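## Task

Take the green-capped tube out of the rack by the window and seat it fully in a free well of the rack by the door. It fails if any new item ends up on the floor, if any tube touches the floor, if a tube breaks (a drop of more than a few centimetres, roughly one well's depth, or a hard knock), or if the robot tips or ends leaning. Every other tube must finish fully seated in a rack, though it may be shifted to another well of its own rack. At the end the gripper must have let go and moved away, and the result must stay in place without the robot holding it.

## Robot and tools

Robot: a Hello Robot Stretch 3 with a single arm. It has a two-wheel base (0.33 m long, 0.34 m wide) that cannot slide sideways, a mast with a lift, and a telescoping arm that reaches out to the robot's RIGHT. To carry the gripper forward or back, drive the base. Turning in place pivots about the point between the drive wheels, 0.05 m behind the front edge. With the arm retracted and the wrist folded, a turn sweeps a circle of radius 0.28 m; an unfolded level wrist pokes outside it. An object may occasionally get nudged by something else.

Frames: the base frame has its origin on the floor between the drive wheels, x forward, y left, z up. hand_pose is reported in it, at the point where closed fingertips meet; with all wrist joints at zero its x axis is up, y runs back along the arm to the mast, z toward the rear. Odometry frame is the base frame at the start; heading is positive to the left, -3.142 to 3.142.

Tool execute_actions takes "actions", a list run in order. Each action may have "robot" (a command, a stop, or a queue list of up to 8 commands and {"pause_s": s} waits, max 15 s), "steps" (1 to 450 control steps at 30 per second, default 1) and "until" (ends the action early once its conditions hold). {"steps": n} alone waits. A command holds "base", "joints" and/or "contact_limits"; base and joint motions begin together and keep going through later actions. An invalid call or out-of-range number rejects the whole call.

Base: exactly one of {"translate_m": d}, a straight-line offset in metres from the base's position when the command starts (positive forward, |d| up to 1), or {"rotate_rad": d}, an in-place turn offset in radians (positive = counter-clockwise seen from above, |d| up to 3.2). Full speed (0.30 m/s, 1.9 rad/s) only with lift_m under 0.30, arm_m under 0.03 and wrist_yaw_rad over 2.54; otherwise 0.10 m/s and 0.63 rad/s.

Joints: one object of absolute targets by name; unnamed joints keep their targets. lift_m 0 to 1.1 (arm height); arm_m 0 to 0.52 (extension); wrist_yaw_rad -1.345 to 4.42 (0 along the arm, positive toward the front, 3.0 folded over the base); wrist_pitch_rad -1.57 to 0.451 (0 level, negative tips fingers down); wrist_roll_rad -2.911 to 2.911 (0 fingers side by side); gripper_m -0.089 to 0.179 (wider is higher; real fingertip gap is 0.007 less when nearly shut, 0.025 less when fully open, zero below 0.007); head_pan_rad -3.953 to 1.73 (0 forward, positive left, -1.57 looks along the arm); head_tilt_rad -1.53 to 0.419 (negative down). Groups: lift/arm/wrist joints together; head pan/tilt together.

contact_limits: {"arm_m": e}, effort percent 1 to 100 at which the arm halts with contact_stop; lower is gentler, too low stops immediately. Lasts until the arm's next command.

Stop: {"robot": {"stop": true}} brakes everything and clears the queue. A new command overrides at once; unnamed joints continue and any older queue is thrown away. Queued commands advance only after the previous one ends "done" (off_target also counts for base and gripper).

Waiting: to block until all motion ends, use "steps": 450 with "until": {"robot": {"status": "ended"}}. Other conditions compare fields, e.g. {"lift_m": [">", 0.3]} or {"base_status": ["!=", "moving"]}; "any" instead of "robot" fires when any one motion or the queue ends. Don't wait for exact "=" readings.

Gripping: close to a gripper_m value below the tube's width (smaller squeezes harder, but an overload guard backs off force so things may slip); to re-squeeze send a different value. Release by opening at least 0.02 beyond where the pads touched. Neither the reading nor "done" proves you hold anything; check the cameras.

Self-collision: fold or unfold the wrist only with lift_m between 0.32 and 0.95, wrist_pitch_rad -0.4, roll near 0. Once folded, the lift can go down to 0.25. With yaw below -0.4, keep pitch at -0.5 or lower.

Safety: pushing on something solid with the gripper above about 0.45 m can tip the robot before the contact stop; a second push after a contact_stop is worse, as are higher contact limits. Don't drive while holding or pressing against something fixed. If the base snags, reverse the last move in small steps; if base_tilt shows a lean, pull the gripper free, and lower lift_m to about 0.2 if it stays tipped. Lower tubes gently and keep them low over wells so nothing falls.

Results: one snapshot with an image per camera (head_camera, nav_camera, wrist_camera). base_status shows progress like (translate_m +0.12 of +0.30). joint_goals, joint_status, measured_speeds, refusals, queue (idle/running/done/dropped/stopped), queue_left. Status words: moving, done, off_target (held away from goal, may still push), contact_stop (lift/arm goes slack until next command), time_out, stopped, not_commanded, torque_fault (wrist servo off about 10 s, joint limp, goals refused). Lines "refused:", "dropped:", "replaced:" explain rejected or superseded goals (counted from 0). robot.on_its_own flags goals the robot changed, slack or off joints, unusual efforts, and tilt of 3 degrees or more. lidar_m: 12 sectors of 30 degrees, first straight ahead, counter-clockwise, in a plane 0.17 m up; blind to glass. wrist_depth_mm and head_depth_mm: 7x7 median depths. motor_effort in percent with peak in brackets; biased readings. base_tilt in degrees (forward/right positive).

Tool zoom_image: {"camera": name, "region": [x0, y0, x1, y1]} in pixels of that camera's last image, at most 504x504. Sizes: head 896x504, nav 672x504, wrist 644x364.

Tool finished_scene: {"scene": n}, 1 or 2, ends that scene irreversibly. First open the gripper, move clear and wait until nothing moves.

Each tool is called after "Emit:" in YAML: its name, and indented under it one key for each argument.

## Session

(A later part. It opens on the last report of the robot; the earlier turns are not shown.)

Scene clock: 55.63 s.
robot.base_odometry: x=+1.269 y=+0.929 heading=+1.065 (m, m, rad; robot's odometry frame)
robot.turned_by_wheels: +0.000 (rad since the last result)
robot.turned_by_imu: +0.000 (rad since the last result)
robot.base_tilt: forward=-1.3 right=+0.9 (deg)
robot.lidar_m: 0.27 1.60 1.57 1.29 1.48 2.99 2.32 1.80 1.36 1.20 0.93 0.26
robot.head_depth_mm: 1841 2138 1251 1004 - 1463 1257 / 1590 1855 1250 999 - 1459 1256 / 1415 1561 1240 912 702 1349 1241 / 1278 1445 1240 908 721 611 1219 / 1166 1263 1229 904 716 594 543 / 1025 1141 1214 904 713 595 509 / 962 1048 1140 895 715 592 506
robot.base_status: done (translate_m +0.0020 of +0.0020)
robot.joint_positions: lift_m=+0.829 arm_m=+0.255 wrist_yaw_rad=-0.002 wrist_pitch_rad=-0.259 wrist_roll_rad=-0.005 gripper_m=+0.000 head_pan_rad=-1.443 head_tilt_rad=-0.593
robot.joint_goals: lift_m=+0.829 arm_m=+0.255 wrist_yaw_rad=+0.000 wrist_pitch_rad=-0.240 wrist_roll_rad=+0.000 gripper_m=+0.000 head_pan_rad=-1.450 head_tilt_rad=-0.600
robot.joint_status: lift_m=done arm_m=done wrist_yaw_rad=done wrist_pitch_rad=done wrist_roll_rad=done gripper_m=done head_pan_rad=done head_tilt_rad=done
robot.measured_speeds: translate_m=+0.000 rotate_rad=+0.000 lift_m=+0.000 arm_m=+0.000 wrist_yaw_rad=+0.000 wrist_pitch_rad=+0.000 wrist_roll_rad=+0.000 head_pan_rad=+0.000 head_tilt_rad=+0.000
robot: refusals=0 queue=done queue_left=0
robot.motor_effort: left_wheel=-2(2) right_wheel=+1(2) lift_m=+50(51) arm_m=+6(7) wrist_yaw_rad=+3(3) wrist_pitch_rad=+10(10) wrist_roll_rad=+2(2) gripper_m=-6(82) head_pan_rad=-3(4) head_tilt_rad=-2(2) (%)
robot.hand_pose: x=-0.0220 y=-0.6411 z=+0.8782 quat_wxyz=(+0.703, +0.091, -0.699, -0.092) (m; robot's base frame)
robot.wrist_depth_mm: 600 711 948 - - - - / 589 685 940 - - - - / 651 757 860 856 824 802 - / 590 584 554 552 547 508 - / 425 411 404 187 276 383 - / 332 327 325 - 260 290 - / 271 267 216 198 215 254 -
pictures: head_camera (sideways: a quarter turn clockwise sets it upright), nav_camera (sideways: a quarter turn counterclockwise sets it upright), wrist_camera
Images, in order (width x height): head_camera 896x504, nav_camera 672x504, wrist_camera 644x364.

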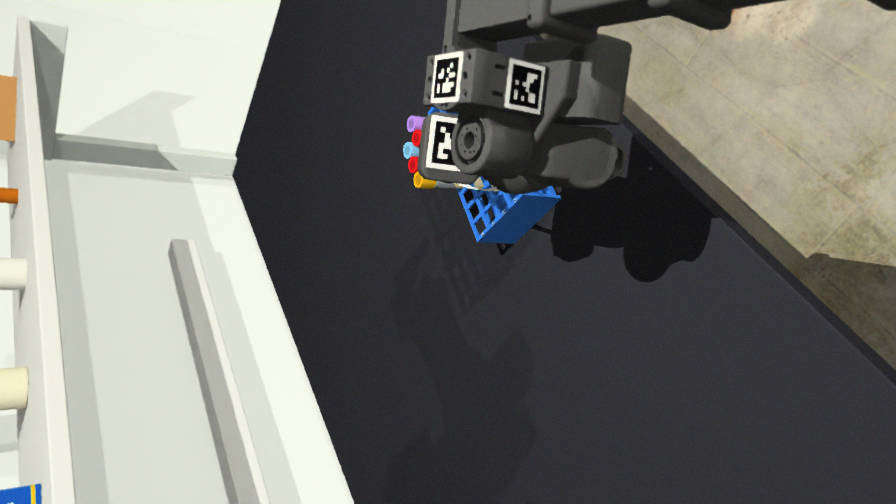

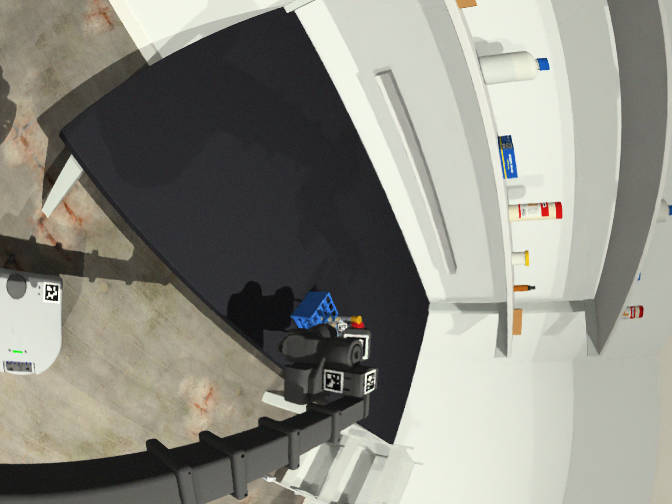

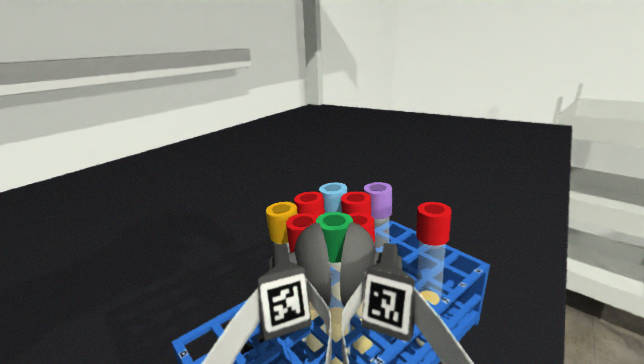

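Emit:
execute_actions:
  actions:
    - {"robot":[{"joints":{"gripper_m":-0.015}},{"joints":{"lift_m":0.85}}],"steps":450,"until":{"robot":{"status":"ended"}}}

Emit:
zoom_image:
  camera: "wrist_camera"
  region: [230, 140, 450, 360]

Scene clock: 58.33 s.
robot.base_odometry: x=+1.269 y=+0.929 heading=+1.065 (m, m, rad; robot's odometry frame)
robot.turned_by_wheels: +0.000 (rad since the last result)
robot.turned_by_imu: +0.000 (rad since the last result)
robot.base_tilt: forward=-1.2 right=+0.8 (deg)
robot.lidar_m: 0.27 1.60 1.57 1.29 1.48 2.98 2.33 1.80 1.36 1.21 0.93 0.26
robot.head_depth_mm: 1856 2132 1257 1021 1672 1471 1246 / 1599 1869 1254 - 716 1460 1247 / 1415 1564 1239 948 702 1357 1237 / 1292 1423 1230 911 719 611 1206 / 1162 1263 1218 906 719 596 544 / 1019 1137 1216 899 714 593 508 / 960 1051 1139 895 714 592 508
robot.base_status: done (translate_m +0.0020 of +0.0020)
robot.joint_positions: lift_m=+0.850 arm_m=+0.255 wrist_yaw_rad=-0.002 wrist_pitch_rad=-0.259 wrist_roll_rad=-0.005 gripper_m=-0.014 head_pan_rad=-1.443 head_tilt_rad=-0.593
robot.joint_goals: lift_m=+0.850 arm_m=+0.255 wrist_yaw_rad=+0.000 wrist_pitch_rad=-0.240 wrist_roll_rad=+0.000 gripper_m=-0.015 head_pan_rad=-1.450 head_tilt_rad=-0.600
robot.joint_status: lift_m=done arm_m=done wrist_yaw_rad=done wrist_pitch_rad=done wrist_roll_rad=done gripper_m=done head_pan_rad=done head_tilt_rad=done
robot.measured_speeds: translate_m=+0.000 rotate_rad=+0.000 lift_m=+0.000 arm_m=+0.000 wrist_yaw_rad=+0.000 wrist_pitch_rad=+0.000 wrist_roll_rad=+0.000 head_pan_rad=+0.000 head_tilt_rad=+0.000
robot: refusals=0 queue=done queue_left=0
robot.motor_effort: left_wheel=-2(2) right_wheel=+2(1) lift_m=+50(53) arm_m=+6(6) wrist_yaw_rad=+3(3) wrist_pitch_rad=+10(10) wrist_roll_rad=+2(2) gripper_m=-11(67) head_pan_rad=-3(3) head_tilt_rad=-3(3) (%)
robot.hand_pose: x=-0.0220 y=-0.6411 z=+0.8992 quat_wxyz=(+0.703, +0.091, -0.699, -0.092) (m; robot's base frame)
robot.wrist_depth_mm: 611 705 924 - - - - / 570 697 951 - - - - / 642 754 929 951 918 881 - / 613 634 618 604 582 578 - / 461 451 451 221 396 422 - / 362 357 353 - 273 332 - / 299 297 288 218 225 274 -
pictures: head_camera (sideways: a quarter turn clockwise sets it upright), nav_camera (sideways: a quarter turn counterclockwise sets it upright), wrist_camera
Images, in order (width x height): head_camera 896x504, nav_camera 672x504, wrist_camera 644x364.

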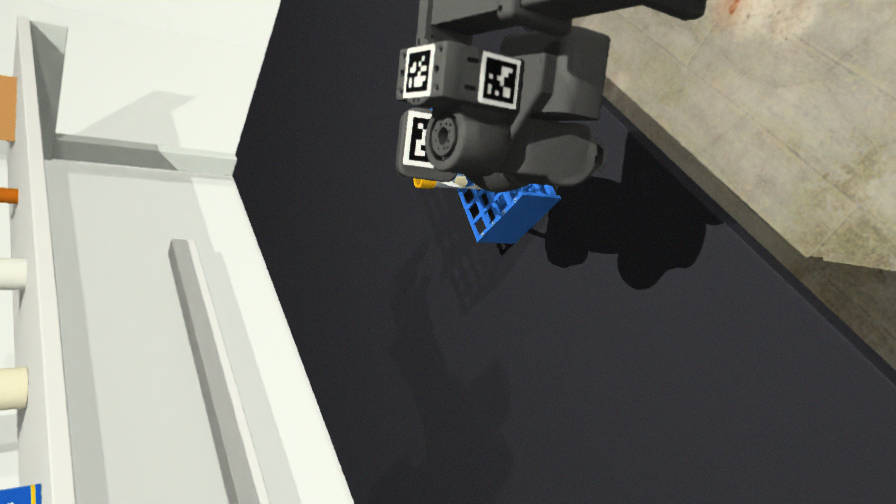

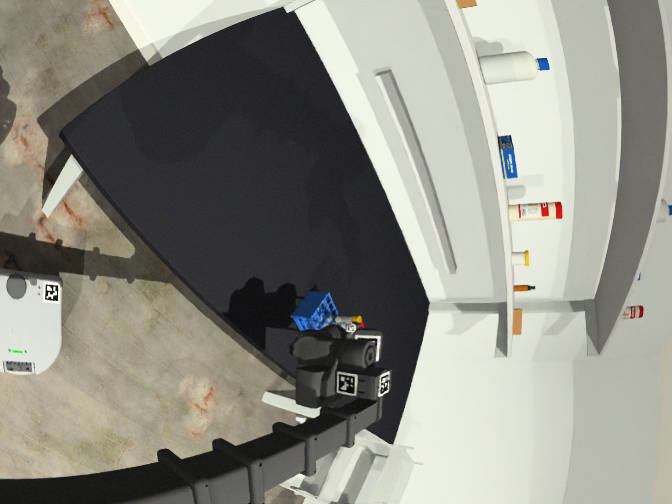

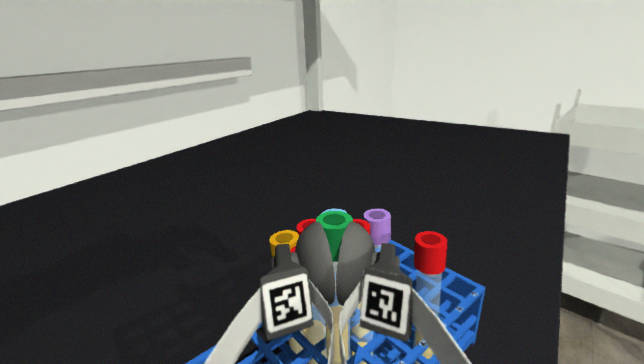

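Region (230, 140, 450, 360) of wrist_camera's 644x364 image, scaled by 2.291.

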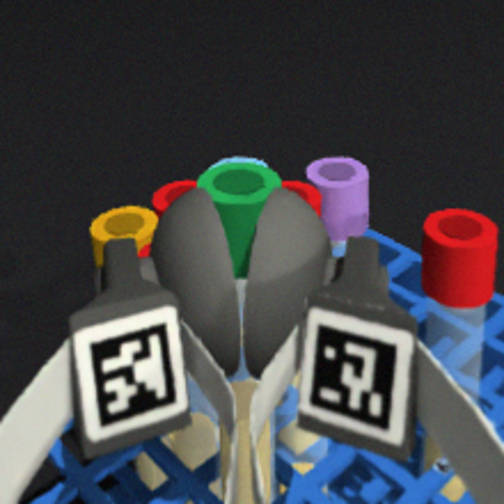

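Emit:
execute_actions:
  actions:
    - {"robot":[{"joints":{"lift_m":0.915,"head_pan_rad":-3.75,"head_tilt_rad":-0.3}},{"joints":{"arm_m":0.0,"lift_m":0.94}}],"steps":450,"until":{"robot":{"status":"ended"}}}

Scene clock: 64.07 s.
robot.base_odometry: x=+1.269 y=+0.929 heading=+1.065 (m, m, rad; robot's odometry frame)
robot.turned_by_wheels: +0.000 (rad since the last result)
robot.turned_by_imu: -0.001 (rad since the last result)
robot.base_tilt: forward=-1.3 right=+0.9 (deg)
robot.lidar_m: 0.27 1.60 1.57 1.29 1.48 2.99 2.32 1.80 1.36 1.21 0.93 0.26
robot.head_depth_mm: 3270 3419 3706 3425 2580 2063 - / 3275 3537 3700 3788 2850 - - / 3300 3526 3602 3750 - - - / 3224 3388 3560 3739 - - - / 3249 3467 3548 3789 - - - / 3255 3487 3758 3719 2676 - - / 3240 3531 3611 3585 2482 - -
robot.base_status: done (translate_m +0.0020 of +0.0020)
robot.joint_positions: lift_m=+0.940 arm_m=+0.002 wrist_yaw_rad=-0.001 wrist_pitch_rad=-0.259 wrist_roll_rad=-0.005 gripper_m=-0.014 head_pan_rad=-3.743 head_tilt_rad=-0.310
robot.joint_goals: lift_m=+0.940 arm_m=+0.000 wrist_yaw_rad=+0.000 wrist_pitch_rad=-0.240 wrist_roll_rad=+0.000 gripper_m=-0.015 head_pan_rad=-3.750 head_tilt_rad=-0.300
robot.joint_status: lift_m=done arm_m=done wrist_yaw_rad=done wrist_pitch_rad=done wrist_roll_rad=done gripper_m=done head_pan_rad=done head_tilt_rad=done
robot.measured_speeds: translate_m=+0.000 rotate_rad=+0.000 lift_m=+0.000 arm_m=+0.000 wrist_yaw_rad=+0.000 wrist_pitch_rad=+0.000 wrist_roll_rad=+0.000 head_pan_rad=+0.000 head_tilt_rad=+0.000
robot: refusals=0 queue=done queue_left=0
robot.motor_effort: left_wheel=-2(2) right_wheel=+2(1) lift_m=+50(51) arm_m=-4(6) wrist_yaw_rad=+1(3) wrist_pitch_rad=+10(10) wrist_roll_rad=+2(2) gripper_m=-11(11) head_pan_rad=-2(44) head_tilt_rad=+4(24) (%)
robot.hand_pose: x=-0.0217 y=-0.3889 z=+0.9892 quat_wxyz=(+0.703, +0.092, -0.699, -0.092) (m; robot's base frame)
robot.wrist_depth_mm: 713 836 - - - - - / 723 900 - - - - - / 706 867 - - - - - / 763 877 866 857 820 - - / 661 646 619 568 593 - - / 507 500 492 - - - - / 413 412 404 386 - - -
pictures: head_camera (sideways: a quarter turn clockwise sets it upright), nav_camera (sideways: a quarter turn counterclockwise sets it upright), wrist_camera
Images, in order (width x height): head_camera 896x504, nav_camera 672x504, wrist_camera 644x364.

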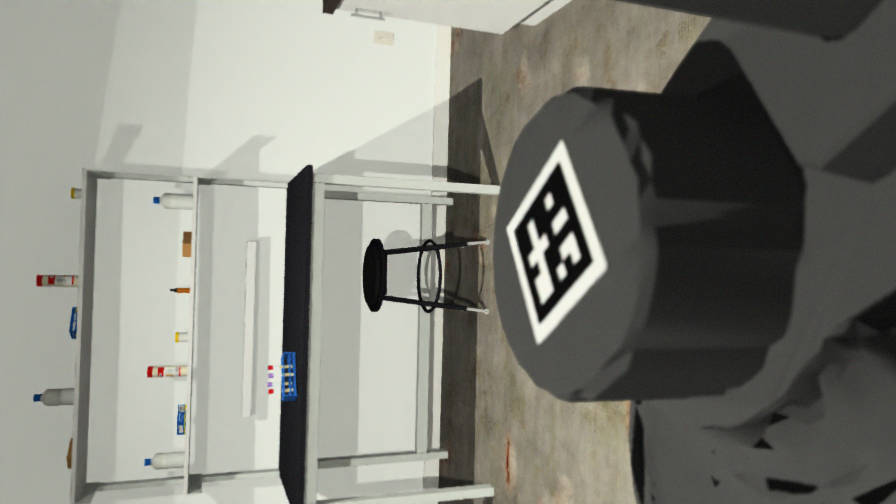

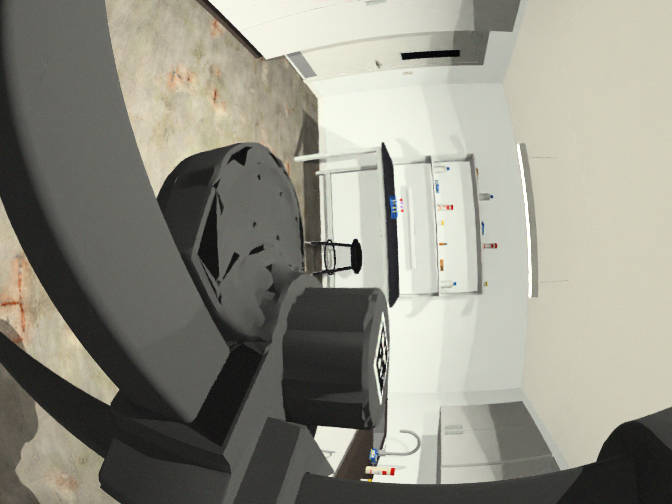

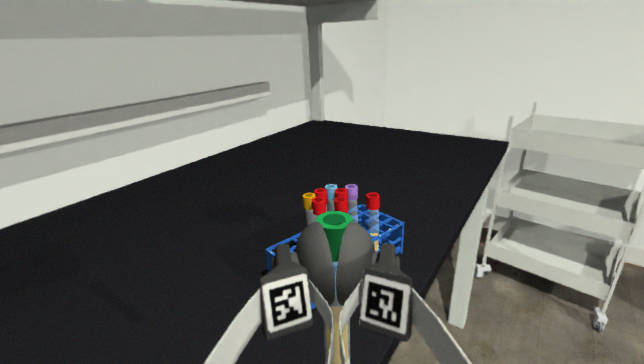

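Emit:
zoom_image:
  camera: "head_camera"
  region: [250, 335, 330, 415]

Emit:
zoom_image:
  camera: "wrist_camera"
  region: [260, 170, 420, 300]

Region (250, 335, 330, 415) of head_camera's 896x504 image, scaled by 6.300, with more detail than that image has.

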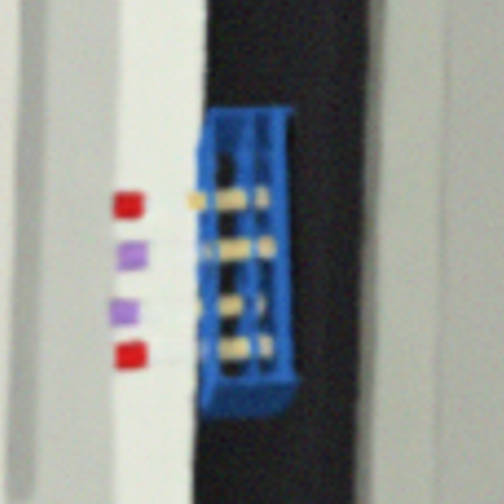

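Region (260, 170, 420, 300) of wrist_camera's 644x364 image, scaled by 3.150; it fills the top 410 rows of this view, and the rest is white.

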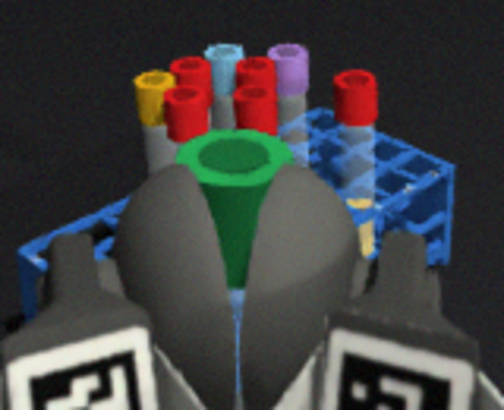

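Emit:
execute_actions:
  actions: []

Scene clock: 70.77 s.
robot.base_odometry: x=+1.269 y=+0.929 heading=+1.065 (m, m, rad; robot's odometry frame)
robot.turned_by_wheels: +0.000 (rad since the last result)
robot.turned_by_imu: +0.000 (rad since the last result)
robot.base_tilt: forward=-1.3 right=+0.9 (deg)
robot.lidar_m: 0.27 1.60 1.57 1.29 1.48 2.99 2.33 1.79 1.36 1.20 0.93 0.26
robot.head_depth_mm: 3230 3406 3596 3463 2552 2065 - / 3235 3468 3723 3838 2834 - - / 3176 3472 3622 3803 - - - / 3274 3430 3555 3788 - - - / 3225 3415 3515 3850 - - - / 3273 3416 3631 3713 2704 - - / 3218 3439 3588 3527 2500 - -
robot.base_status: done (translate_m +0.0020 of +0.0020)
robot.joint_positions: lift_m=+0.940 arm_m=+0.002 wrist_yaw_rad=-0.001 wrist_pitch_rad=-0.259 wrist_roll_rad=-0.005 gripper_m=-0.014 head_pan_rad=-3.743 head_tilt_rad=-0.310
robot.joint_goals: lift_m=+0.940 arm_m=+0.000 wrist_yaw_rad=+0.000 wrist_pitch_rad=-0.240 wrist_roll_rad=+0.000 gripper_m=-0.015 head_pan_rad=-3.750 head_tilt_rad=-0.300
robot.joint_status: lift_m=done arm_m=done wrist_yaw_rad=done wrist_pitch_rad=done wrist_roll_rad=done gripper_m=done head_pan_rad=done head_tilt_rad=done
robot.measured_speeds: translate_m=+0.000 rotate_rad=+0.000 lift_m=+0.000 arm_m=+0.000 wrist_yaw_rad=+0.000 wrist_pitch_rad=+0.000 wrist_roll_rad=+0.000 head_pan_rad=+0.000 head_tilt_rad=+0.000
robot: refusals=0 queue=done queue_left=0
robot.motor_effort: left_wheel=-2(2) right_wheel=+1(2) lift_m=+50(50) arm_m=-5(4) wrist_yaw_rad=+1(2) wrist_pitch_rad=+10(10) wrist_roll_rad=+2(2) gripper_m=-11(11) head_pan_rad=-3(3) head_tilt_rad=+5(5) (%)
robot.hand_pose: x=-0.0217 y=-0.3889 z=+0.9892 quat_wxyz=(+0.703, +0.092, -0.699, -0.092) (m; robot's base frame)
robot.wrist_depth_mm: 708 869 - - - - - / 731 892 - - - - - / 702 904 - - - - - / 778 892 872 833 807 - - / 659 636 635 575 588 - - / 506 501 478 - - - - / 420 411 402 390 - - -
pictures: head_camera (sideways: a quarter turn clockwise sets it upright), nav_camera (sideways: a quarter turn counterclockwise sets it upright), wrist_camera
Images, in order (width x height): head_camera 896x504, nav_camera 672x504, wrist_camera 644x364.

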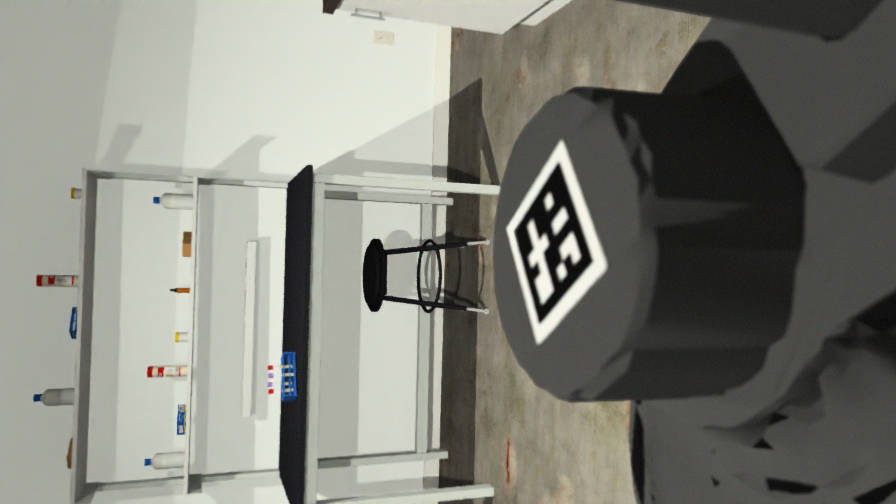

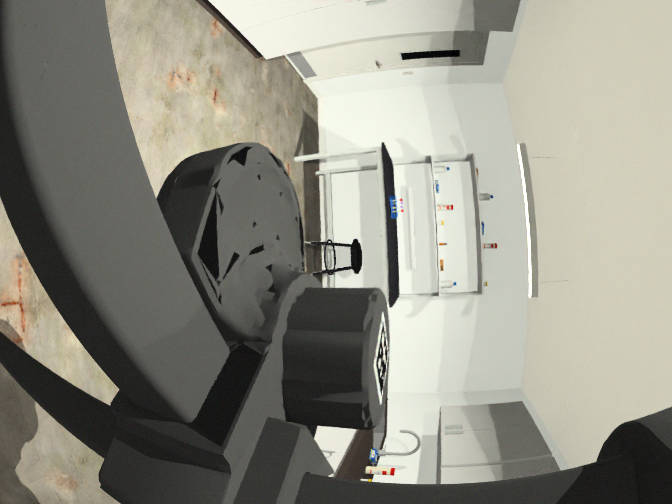

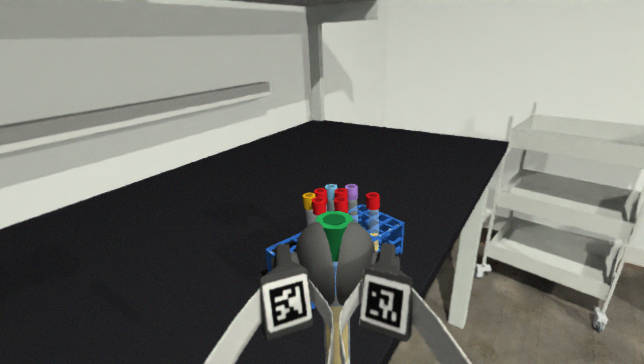

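Emit:
execute_actions:
  actions:
    - {"robot":[{"base":{"rotate_rad":-0.437},"joints":{"lift_m":1.0,"head_pan_rad":-3.3,"head_tilt_rad":-0.45}},{"base":{"translate_m":-1.0},"joints":{"lift_m":1.08,"wrist_yaw_rad":0.785}},{"base":{"translate_m":-0.8}}],"steps":330}

Scene clock: 91.30 s.
robot.base_odometry: x=+0.557 y=+0.412 heading=+0.628 (m, m, rad; robot's odometry frame)
robot.turned_by_wheels: -0.437 (rad since the last result)
robot.turned_by_imu: -0.440 (rad since the last result)
robot.base_tilt: forward=-1.7 right=+0.9 (deg)
robot.lidar_m: 1.14 2.09 1.72 1.10 1.21 1.90 2.22 2.00 1.64 1.60 1.63 1.79
robot.head_depth_mm: 2446 - - - - 1605 1361 / 2394 - - - - 1589 1357 / 2439 - - - - 1592 1358 / 2443 - - - - 1572 1353 / 2470 - - - - 1544 1348 / 2452 - - - - 1528 1339 / 2459 - - - - 1522 1338
robot.base_status: moving (translate_m -0.8803 of -1.0000)
robot.joint_positions: lift_m=+1.080 arm_m=+0.002 wrist_yaw_rad=+0.783 wrist_pitch_rad=-0.259 wrist_roll_rad=-0.005 gripper_m=-0.014 head_pan_rad=-3.307 head_tilt_rad=-0.444
robot.joint_goals: lift_m=+1.080 arm_m=+0.000 wrist_yaw_rad=+0.785 wrist_pitch_rad=-0.240 wrist_roll_rad=+0.000 gripper_m=-0.015 head_pan_rad=-3.300 head_tilt_rad=-0.450
robot.joint_status: lift_m=done arm_m=done wrist_yaw_rad=done wrist_pitch_rad=done wrist_roll_rad=done gripper_m=done head_pan_rad=done head_tilt_rad=done
robot.measured_speeds: translate_m=-0.100 rotate_rad=+0.000 lift_m=+0.000 arm_m=+0.000 wrist_yaw_rad=+0.000 wrist_pitch_rad=+0.000 wrist_roll_rad=+0.000 head_pan_rad=+0.000 head_tilt_rad=+0.000
robot: refusals=0 queue=running queue_left=1
robot.motor_effort: left_wheel=+0(6) right_wheel=-4(5) lift_m=+50(53) arm_m=-4(4) wrist_yaw_rad=+2(5) wrist_pitch_rad=+10(10) wrist_roll_rad=+2(2) gripper_m=-12(11) head_pan_rad=+4(35) head_tilt_rad=-2(14) (%)
robot.hand_pose: x=+0.1489 y=-0.3187 z=+1.1292 quat_wxyz=(+0.685, +0.352, -0.611, +0.184) (m; robot's base frame)
robot.wrist_depth_mm: - - - - - - - / - - - - - - - / - - - - - - - / - - - - - - - / 970 - - - - - - / - - - - - - - / - - - - - - -
pictures: head_camera (sideways: a quarter turn clockwise sets it upright), nav_camera (sideways: a quarter turn counterclockwise sets it upright), wrist_camera
Images, in order (width x height): head_camera 896x504, nav_camera 672x504, wrist_camera 644x364.

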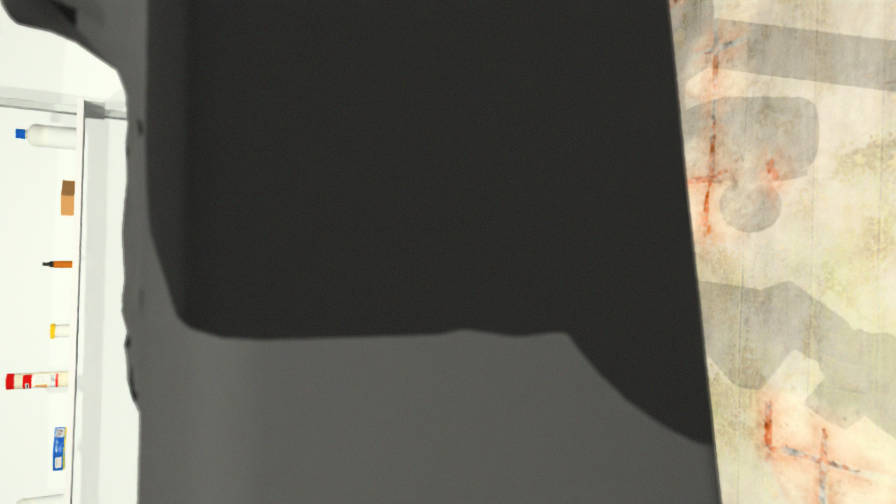

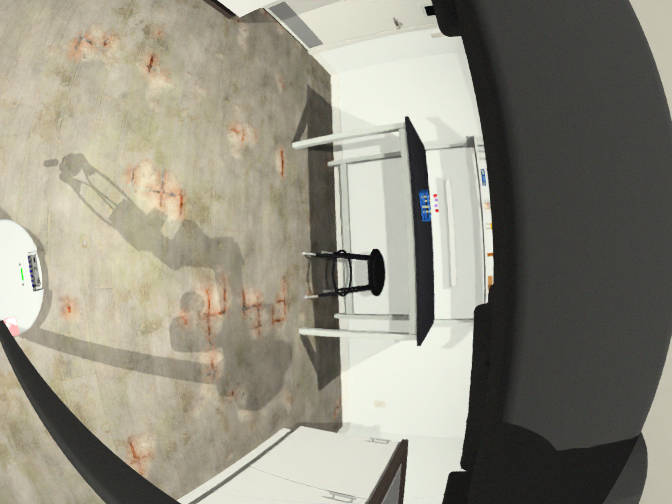

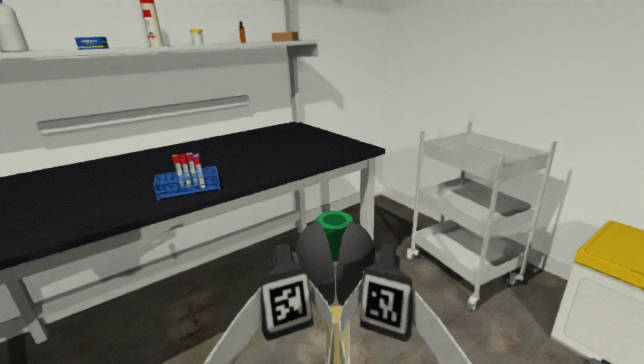

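Emit:
execute_actions:
  actions:
    - {"steps":240,"until":{"robot":{"x":["<",-0.08]}}}

Scene clock: 100.13 s.
robot.base_odometry: x=-0.083 y=-0.053 heading=+0.628 (m, m, rad; robot's odometry frame)
robot.turned_by_wheels: +0.000 (rad since the last result)
robot.turned_by_imu: -0.006 (rad since the last result)
robot.base_tilt: forward=-1.5 right=+1.1 (deg)
robot.lidar_m: 1.94 2.28 1.23 1.23 1.35 1.45 1.74 1.53 1.50 1.49 1.67 2.19
robot.head_depth_mm: 1599 - - - - 1590 1361 / 1776 - - - - 1609 1347 / 1780 - - - - 1584 1358 / 1766 - - - - 1560 1343 / 1766 - - - - 1541 1345 / 1787 - - - - 1531 1342 / 1742 - - - - 1532 1342
robot.base_status: moving (translate_m -0.6703 of -0.8000)
robot.joint_positions: lift_m=+1.080 arm_m=+0.002 wrist_yaw_rad=+0.783 wrist_pitch_rad=-0.259 wrist_roll_rad=-0.005 gripper_m=-0.014 head_pan_rad=-3.307 head_tilt_rad=-0.445
robot.joint_goals: lift_m=+1.080 arm_m=+0.000 wrist_yaw_rad=+0.785 wrist_pitch_rad=-0.240 wrist_roll_rad=+0.000 gripper_m=-0.015 head_pan_rad=-3.300 head_tilt_rad=-0.450
robot.joint_status: lift_m=done arm_m=done wrist_yaw_rad=done wrist_pitch_rad=done wrist_roll_rad=done gripper_m=done head_pan_rad=done head_tilt_rad=done
robot.measured_speeds: translate_m=-0.100 rotate_rad=+0.000 lift_m=+0.000 arm_m=+0.000 wrist_yaw_rad=+0.000 wrist_pitch_rad=+0.000 wrist_roll_rad=+0.000 head_pan_rad=+0.000 head_tilt_rad=+0.000
robot: refusals=0 queue=running queue_left=0
robot.motor_effort: left_wheel=+0(3) right_wheel=-5(6) lift_m=+50(50) arm_m=-4(4) wrist_yaw_rad=+3(2) wrist_pitch_rad=+10(10) wrist_roll_rad=+2(2) gripper_m=-11(10) head_pan_rad=+4(4) head_tilt_rad=-2(2) (%)
robot.hand_pose: x=+0.1489 y=-0.3187 z=+1.1292 quat_wxyz=(+0.685, +0.352, -0.611, +0.184) (m; robot's base frame)
robot.wrist_depth_mm: - - - - - - - / - - - - - - - / - - - - - - - / - - - - - - - / - - - - - - - / - - - - - - - / - - - - - - -
pictures: head_camera (sideways: a quarter turn clockwise sets it upright), nav_camera (sideways: a quarter turn counterclockwise sets it upright), wrist_camera
Images, in order (width x height): head_camera 896x504, nav_camera 672x504, wrist_camera 644x364.

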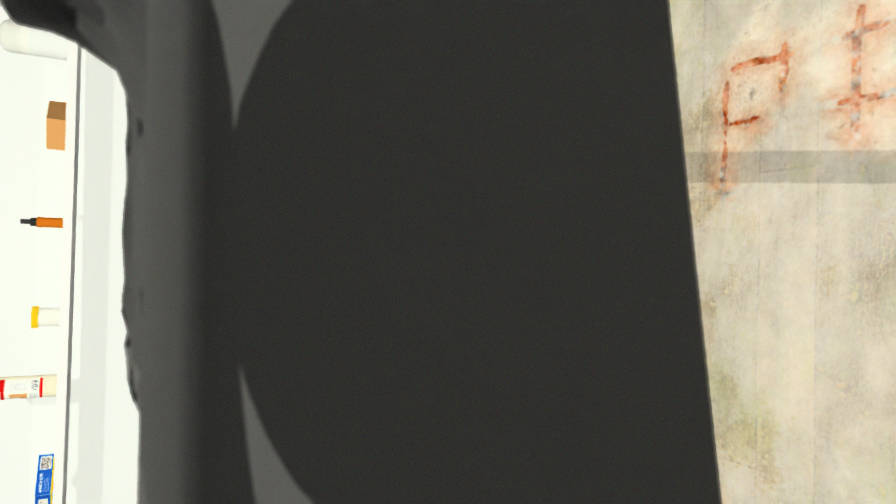

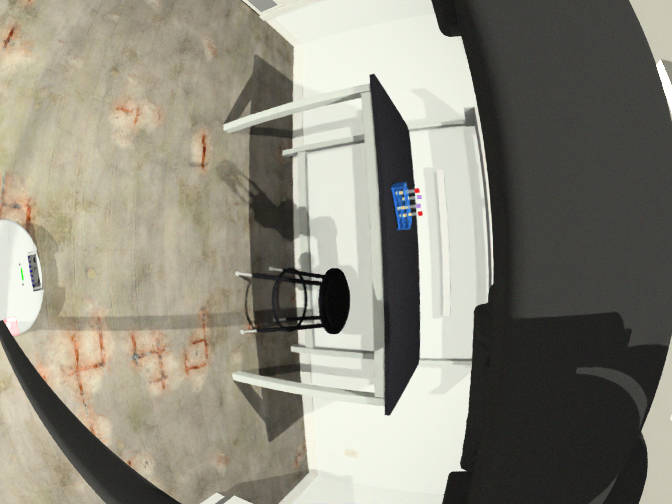

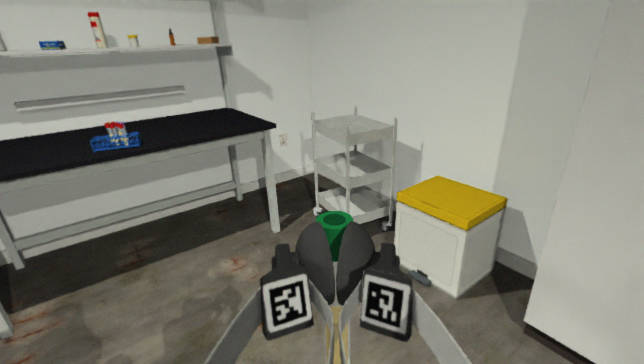

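Emit:
execute_actions:
  actions:
    - {"steps":60,"until":{"robot":{"status":"ended"}}}
    - {"robot":[{"base":{"rotate_rad":-0.18}},{"base":{"translate_m":-0.72}},{"base":{"rotate_rad":-1.56},"joints":{"head_pan_rad":-1.25,"head_tilt_rad":-0.65,"lift_m":1.09}}],"steps":45}
    - {"steps":150}

Scene clock: 112.43 s.
robot.base_odometry: x=-0.608 y=-0.331 heading=+0.448 (m, m, rad; robot's odometry frame)
robot.turned_by_wheels: -0.180 (rad since the last result)
robot.turned_by_imu: -0.183 (rad since the last result)
robot.base_tilt: forward=-1.4 right=+1.0 (deg)
robot.lidar_m: 2.52 1.80 1.30 1.24 1.27 0.92 0.84 1.41 1.06 1.48 1.52 2.03
robot.head_depth_mm: 1261 - - - - 1556 1295 / 1310 - - - - 1595 1360 / 1291 - - - - 1549 1342 / 1267 - - - - 1568 1350 / 1255 - - - - 1518 1307 / 1262 - - - - 1528 1338 / 1235 - - - - 1519 1345
robot.base_status: moving (translate_m -0.4669 of -0.7200)
robot.joint_positions: lift_m=+1.080 arm_m=+0.002 wrist_yaw_rad=+0.784 wrist_pitch_rad=-0.259 wrist_roll_rad=-0.005 gripper_m=-0.014 head_pan_rad=-3.307 head_tilt_rad=-0.445
robot.joint_goals: lift_m=+1.080 arm_m=+0.000 wrist_yaw_rad=+0.785 wrist_pitch_rad=-0.240 wrist_roll_rad=+0.000 gripper_m=-0.015 head_pan_rad=-3.300 head_tilt_rad=-0.450
robot.joint_status: lift_m=done arm_m=done wrist_yaw_rad=done wrist_pitch_rad=done wrist_roll_rad=done gripper_m=done head_pan_rad=done head_tilt_rad=done
robot.measured_speeds: translate_m=-0.100 rotate_rad=+0.000 lift_m=+0.000 arm_m=+0.000 wrist_yaw_rad=+0.000 wrist_pitch_rad=+0.000 wrist_roll_rad=+0.000 head_pan_rad=+0.000 head_tilt_rad=+0.000
robot: refusals=0 queue=running queue_left=1
robot.motor_effort: left_wheel=+1(7) right_wheel=-5(6) lift_m=+50(50) arm_m=-4(4) wrist_yaw_rad=+1(2) wrist_pitch_rad=+10(10) wrist_roll_rad=+2(2) gripper_m=-10(12) head_pan_rad=+4(5) head_tilt_rad=-2(2) (%)
robot.hand_pose: x=+0.1490 y=-0.3186 z=+1.1292 quat_wxyz=(+0.685, +0.352, -0.611, +0.184) (m; robot's base frame)
robot.wrist_depth_mm: - - - - - - 966 / - - - - - - - / - - - - - - - / - - - - - - - / - - - - - - - / - - - - - - - / - - - - - - -
pictures: head_camera (sideways: a quarter turn clockwise sets it upright), nav_camera (sideways: a quarter turn counterclockwise sets it upright), wrist_camera
Images, in order (width x height): head_camera 896x504, nav_camera 672x504, wrist_camera 644x364.

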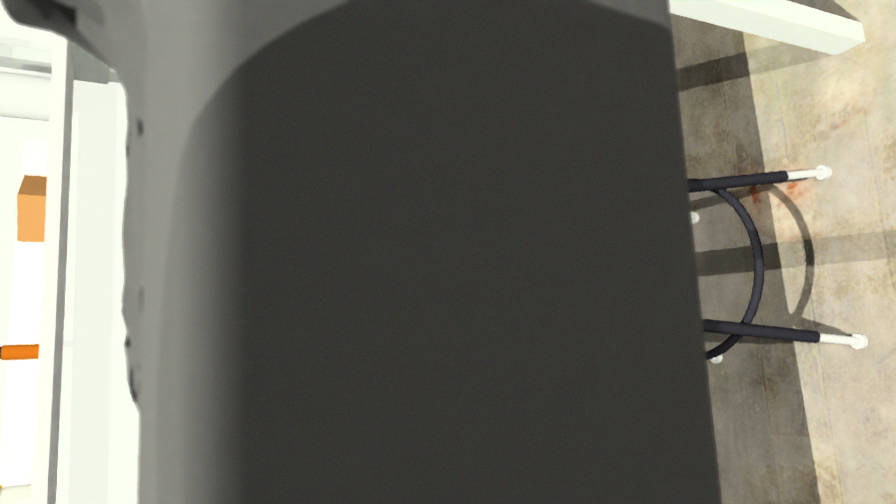

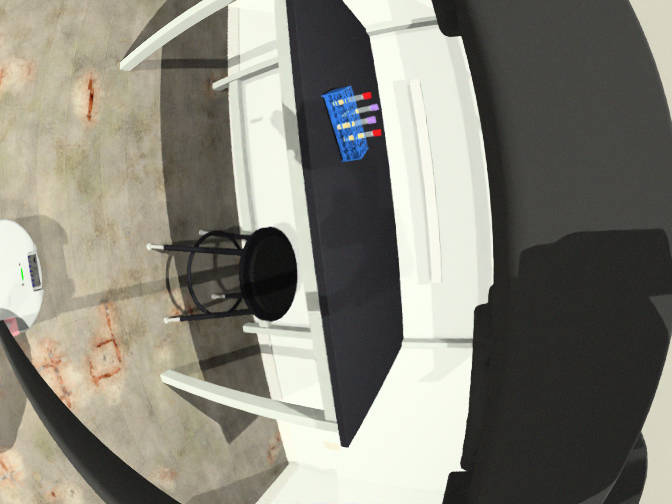

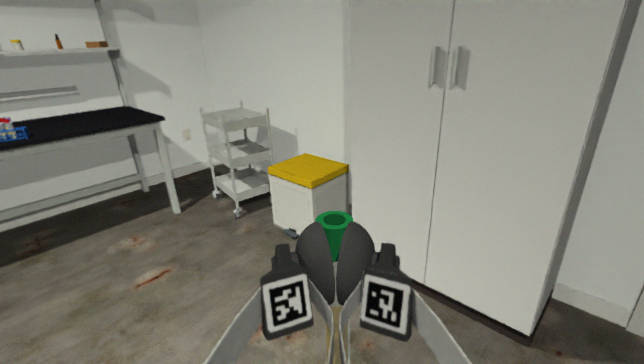

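Emit:
execute_actions:
  actions:
    - {"steps":300,"until":{"robot":{"status":"ended"}}}

Scene clock: 118.97 s.
robot.base_odometry: x=-0.836 y=-0.441 heading=-1.112 (m, m, rad; robot's odometry frame)
robot.turned_by_wheels: -1.560 (rad since the last result)
robot.turned_by_imu: -1.548 (rad since the last result)
robot.base_tilt: forward=-1.2 right=+0.9 (deg)
robot.lidar_m: 1.63 1.54 2.20 3.42 1.76 1.27 1.23 0.76 0.69 0.59 1.16 0.92
robot.head_depth_mm: 996 - 829 - - 1322 1196 / 1029 - - - - 1354 1188 / 1049 - 819 - 1590 1407 1214 / 1076 1109 856 569 1623 1401 1207 / 1119 1141 692 585 1656 1400 1204 / 1182 1128 722 645 1663 1401 1200 / 1239 1119 775 644 1648 1384 1201
robot.base_status: done (rotate_rad -1.5599 of -1.5600)
robot.joint_positions: lift_m=+1.090 arm_m=+0.002 wrist_yaw_rad=+0.784 wrist_pitch_rad=-0.259 wrist_roll_rad=-0.005 gripper_m=-0.014 head_pan_rad=-1.257 head_tilt_rad=-0.642
robot.joint_goals: lift_m=+1.090 arm_m=+0.000 wrist_yaw_rad=+0.785 wrist_pitch_rad=-0.240 wrist_roll_rad=+0.000 gripper_m=-0.015 head_pan_rad=-1.250 head_tilt_rad=-0.650
robot.joint_status: lift_m=done arm_m=done wrist_yaw_rad=done wrist_pitch_rad=done wrist_roll_rad=done gripper_m=done head_pan_rad=done head_tilt_rad=done
robot.measured_speeds: translate_m=+0.000 rotate_rad=+0.000 lift_m=+0.000 arm_m=+0.000 wrist_yaw_rad=+0.000 wrist_pitch_rad=+0.000 wrist_roll_rad=+0.000 head_pan_rad=+0.000 head_tilt_rad=+0.000
robot: refusals=0 queue=done queue_left=0
robot.motor_effort: left_wheel=+2(8) right_wheel=-3(6) lift_m=+50(49) arm_m=-4(4) wrist_yaw_rad=+2(2) wrist_pitch_rad=+10(10) wrist_roll_rad=+2(2) gripper_m=-11(11) head_pan_rad=+6(46) head_tilt_rad=-4(17) (%)
robot.hand_pose: x=+0.1490 y=-0.3186 z=+1.1392 quat_wxyz=(+0.685, +0.352, -0.611, +0.184) (m; robot's base frame)
robot.wrist_depth_mm: - - - - - 881 759 / - - - - - 901 760 / - - - - - 971 834 / - - 845 840 819 808 804 / - - 638 570 516 587 583 / - - 893 - 473 469 461 / - - - 420 377 384 376
pictures: head_camera (sideways: a quarter turn clockwise sets it upright), nav_camera (sideways: a quarter turn counterclockwise sets it upright), wrist_camera
Images, in order (width x height): head_camera 896x504, nav_camera 672x504, wrist_camera 644x364.

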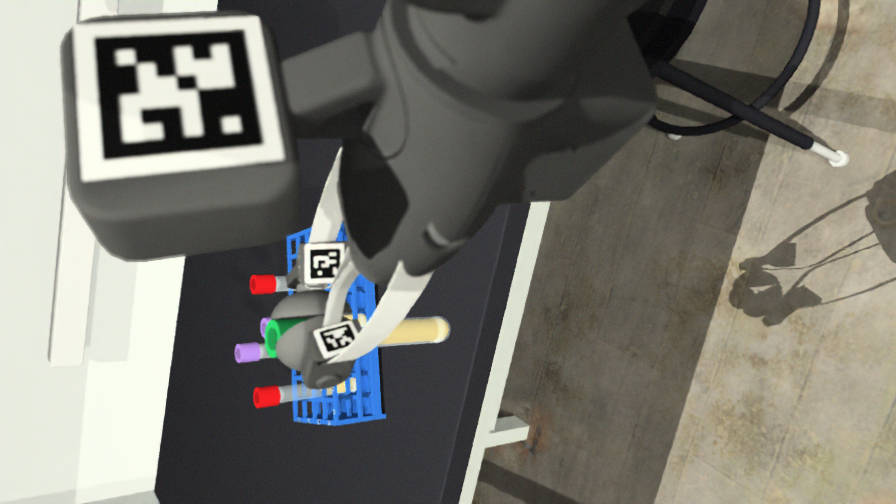

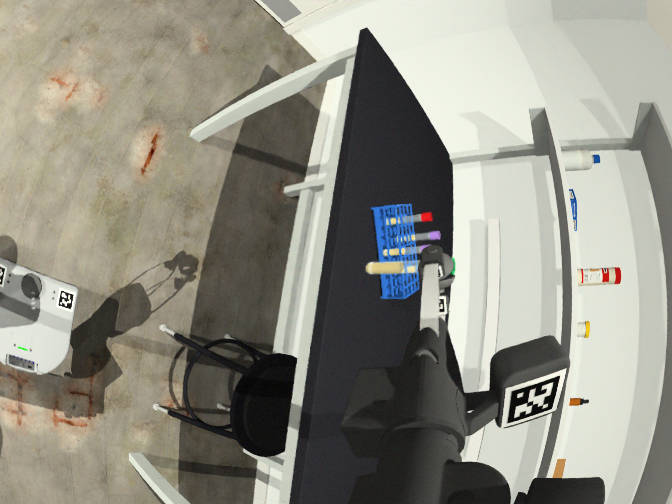

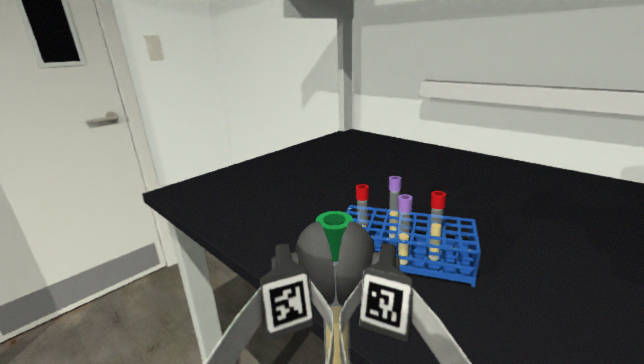

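Emit:
zoom_image:
  camera: "wrist_camera"
  region: [320, 160, 500, 300]

Emit:
zoom_image:
  camera: "head_camera"
  region: [220, 200, 480, 440]

Region (320, 160, 500, 300) of wrist_camera's 644x364 image, scaled by 2.800.

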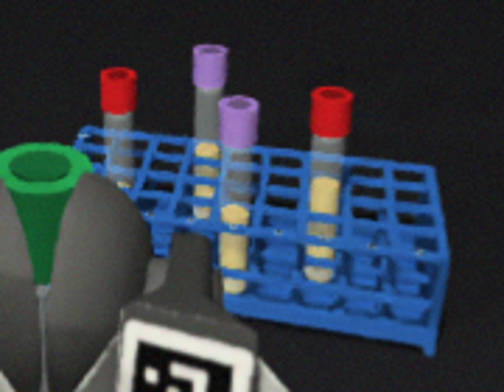

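Region (220, 200, 480, 440) of head_camera's 896x504 image, scaled by 1.938, with more detail than that image has; it fills the top 465 rows of this view, and the rest is white.

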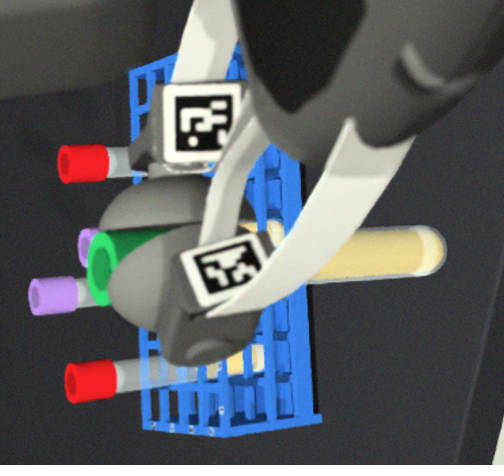

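Emit:
execute_actions:
  actions:
    - {"robot":{"base":{"translate_m":0.03},"joints":{"arm_m":0.305,"lift_m":1.07,"head_pan_rad":-1.3,"head_tilt_rad":-0.55}},"steps":300,"until":{"robot":{"status":"ended"}}}

Scene clock: 130.50 s.
robot.base_odometry: x=-0.823 y=-0.468 heading=-1.112 (m, m, rad; robot's odometry frame)
robot.turned_by_wheels: +0.000 (rad since the last result)
robot.turned_by_imu: -0.001 (rad since the last result)
robot.base_tilt: forward=-1.2 right=+0.9 (deg)
robot.lidar_m: 1.63 1.51 2.17 2.78 1.80 1.31 1.26 0.78 0.71 0.59 1.15 0.90
robot.head_depth_mm: 1010 1049 884 701 544 879 1265 / 1032 1138 918 696 561 1417 1214 / 1061 1145 966 690 575 1485 1269 / 1089 1195 914 670 595 1485 1259 / 1122 1227 955 664 638 1477 1262 / 1150 1257 951 659 1626 1479 1241 / 1184 1292 934 676 1689 1461 1250
robot.base_status: done (translate_m +0.0300 of +0.0300)
robot.joint_positions: lift_m=+1.070 arm_m=+0.305 wrist_yaw_rad=+0.784 wrist_pitch_rad=-0.259 wrist_roll_rad=-0.005 gripper_m=-0.014 head_pan_rad=-1.293 head_tilt_rad=-0.557
robot.joint_goals: lift_m=+1.070 arm_m=+0.305 wrist_yaw_rad=+0.785 wrist_pitch_rad=-0.240 wrist_roll_rad=+0.000 gripper_m=-0.015 head_pan_rad=-1.300 head_tilt_rad=-0.550
robot.joint_status: lift_m=done arm_m=done wrist_yaw_rad=done wrist_pitch_rad=done wrist_roll_rad=done gripper_m=done head_pan_rad=done head_tilt_rad=done
robot.measured_speeds: translate_m=+0.000 rotate_rad=+0.000 lift_m=+0.000 arm_m=+0.000 wrist_yaw_rad=+0.000 wrist_pitch_rad=+0.000 wrist_roll_rad=+0.000 head_pan_rad=+0.000 head_tilt_rad=+0.000
robot: refusals=0 queue=done queue_left=0
robot.motor_effort: left_wheel=+2(8) right_wheel=-2(5) lift_m=+23(50) arm_m=+6(8) wrist_yaw_rad=+2(2) wrist_pitch_rad=+11(10) wrist_roll_rad=+2(2) gripper_m=-12(11) head_pan_rad=-3(10) head_tilt_rad=+3(12) (%)
robot.hand_pose: x=+0.1491 y=-0.6207 z=+1.1201 quat_wxyz=(+0.685, +0.352, -0.611, +0.184) (m; robot's base frame)
robot.wrist_depth_mm: - - - 947 760 637 530 / - - - 1000 777 650 546 / - - - - 839 634 517 / - - 795 788 740 695 621 / 603 596 582 591 559 543 531 / 466 459 439 - 439 435 436 / 385 367 302 300 357 361 355
pictures: head_camera (sideways: a quarter turn clockwise sets it upright), nav_camera (sideways: a quarter turn counterclockwise sets it upright), wrist_camera
Images, in order (width x height): head_camera 896x504, nav_camera 672x504, wrist_camera 644x364.

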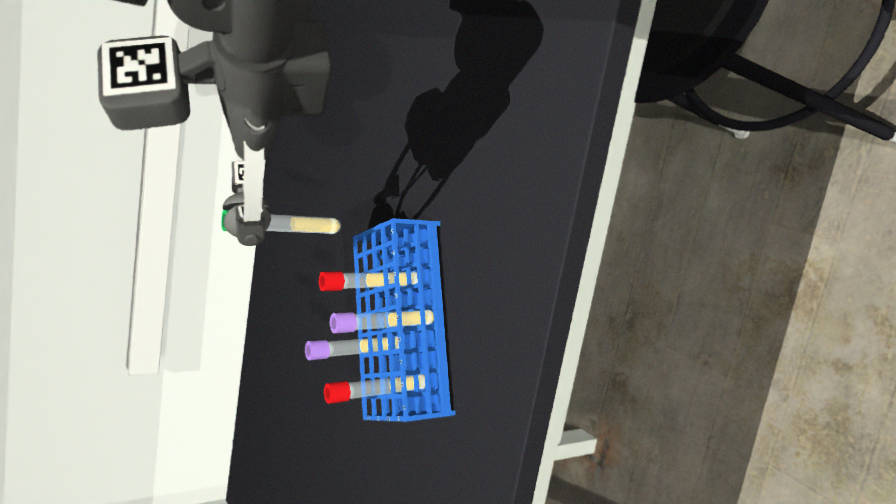

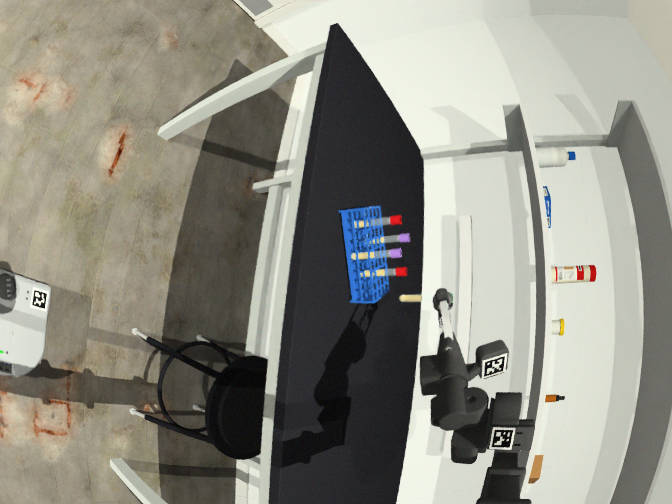

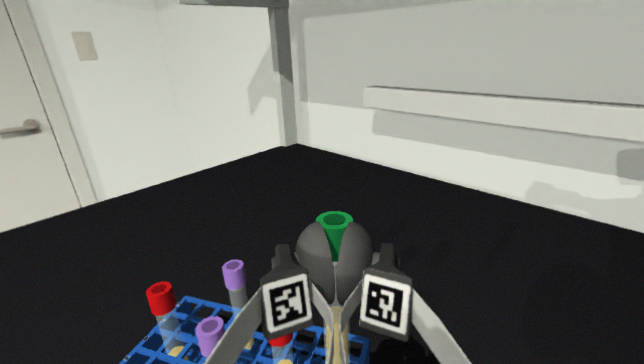

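Emit:
zoom_image:
  camera: "head_camera"
  region: [260, 190, 460, 330]

Region (260, 190, 460, 330) of head_camera's 896x504 image, scaled by 2.520, with more detail than that image has; it fills the top 353 rows of this view, and the rest is white.

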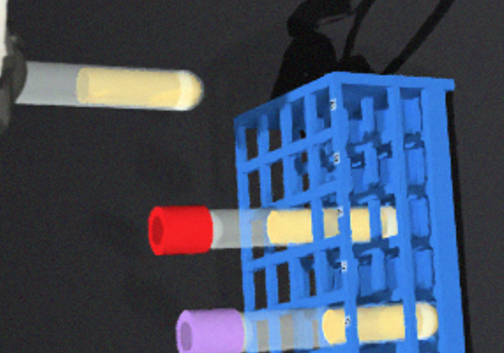

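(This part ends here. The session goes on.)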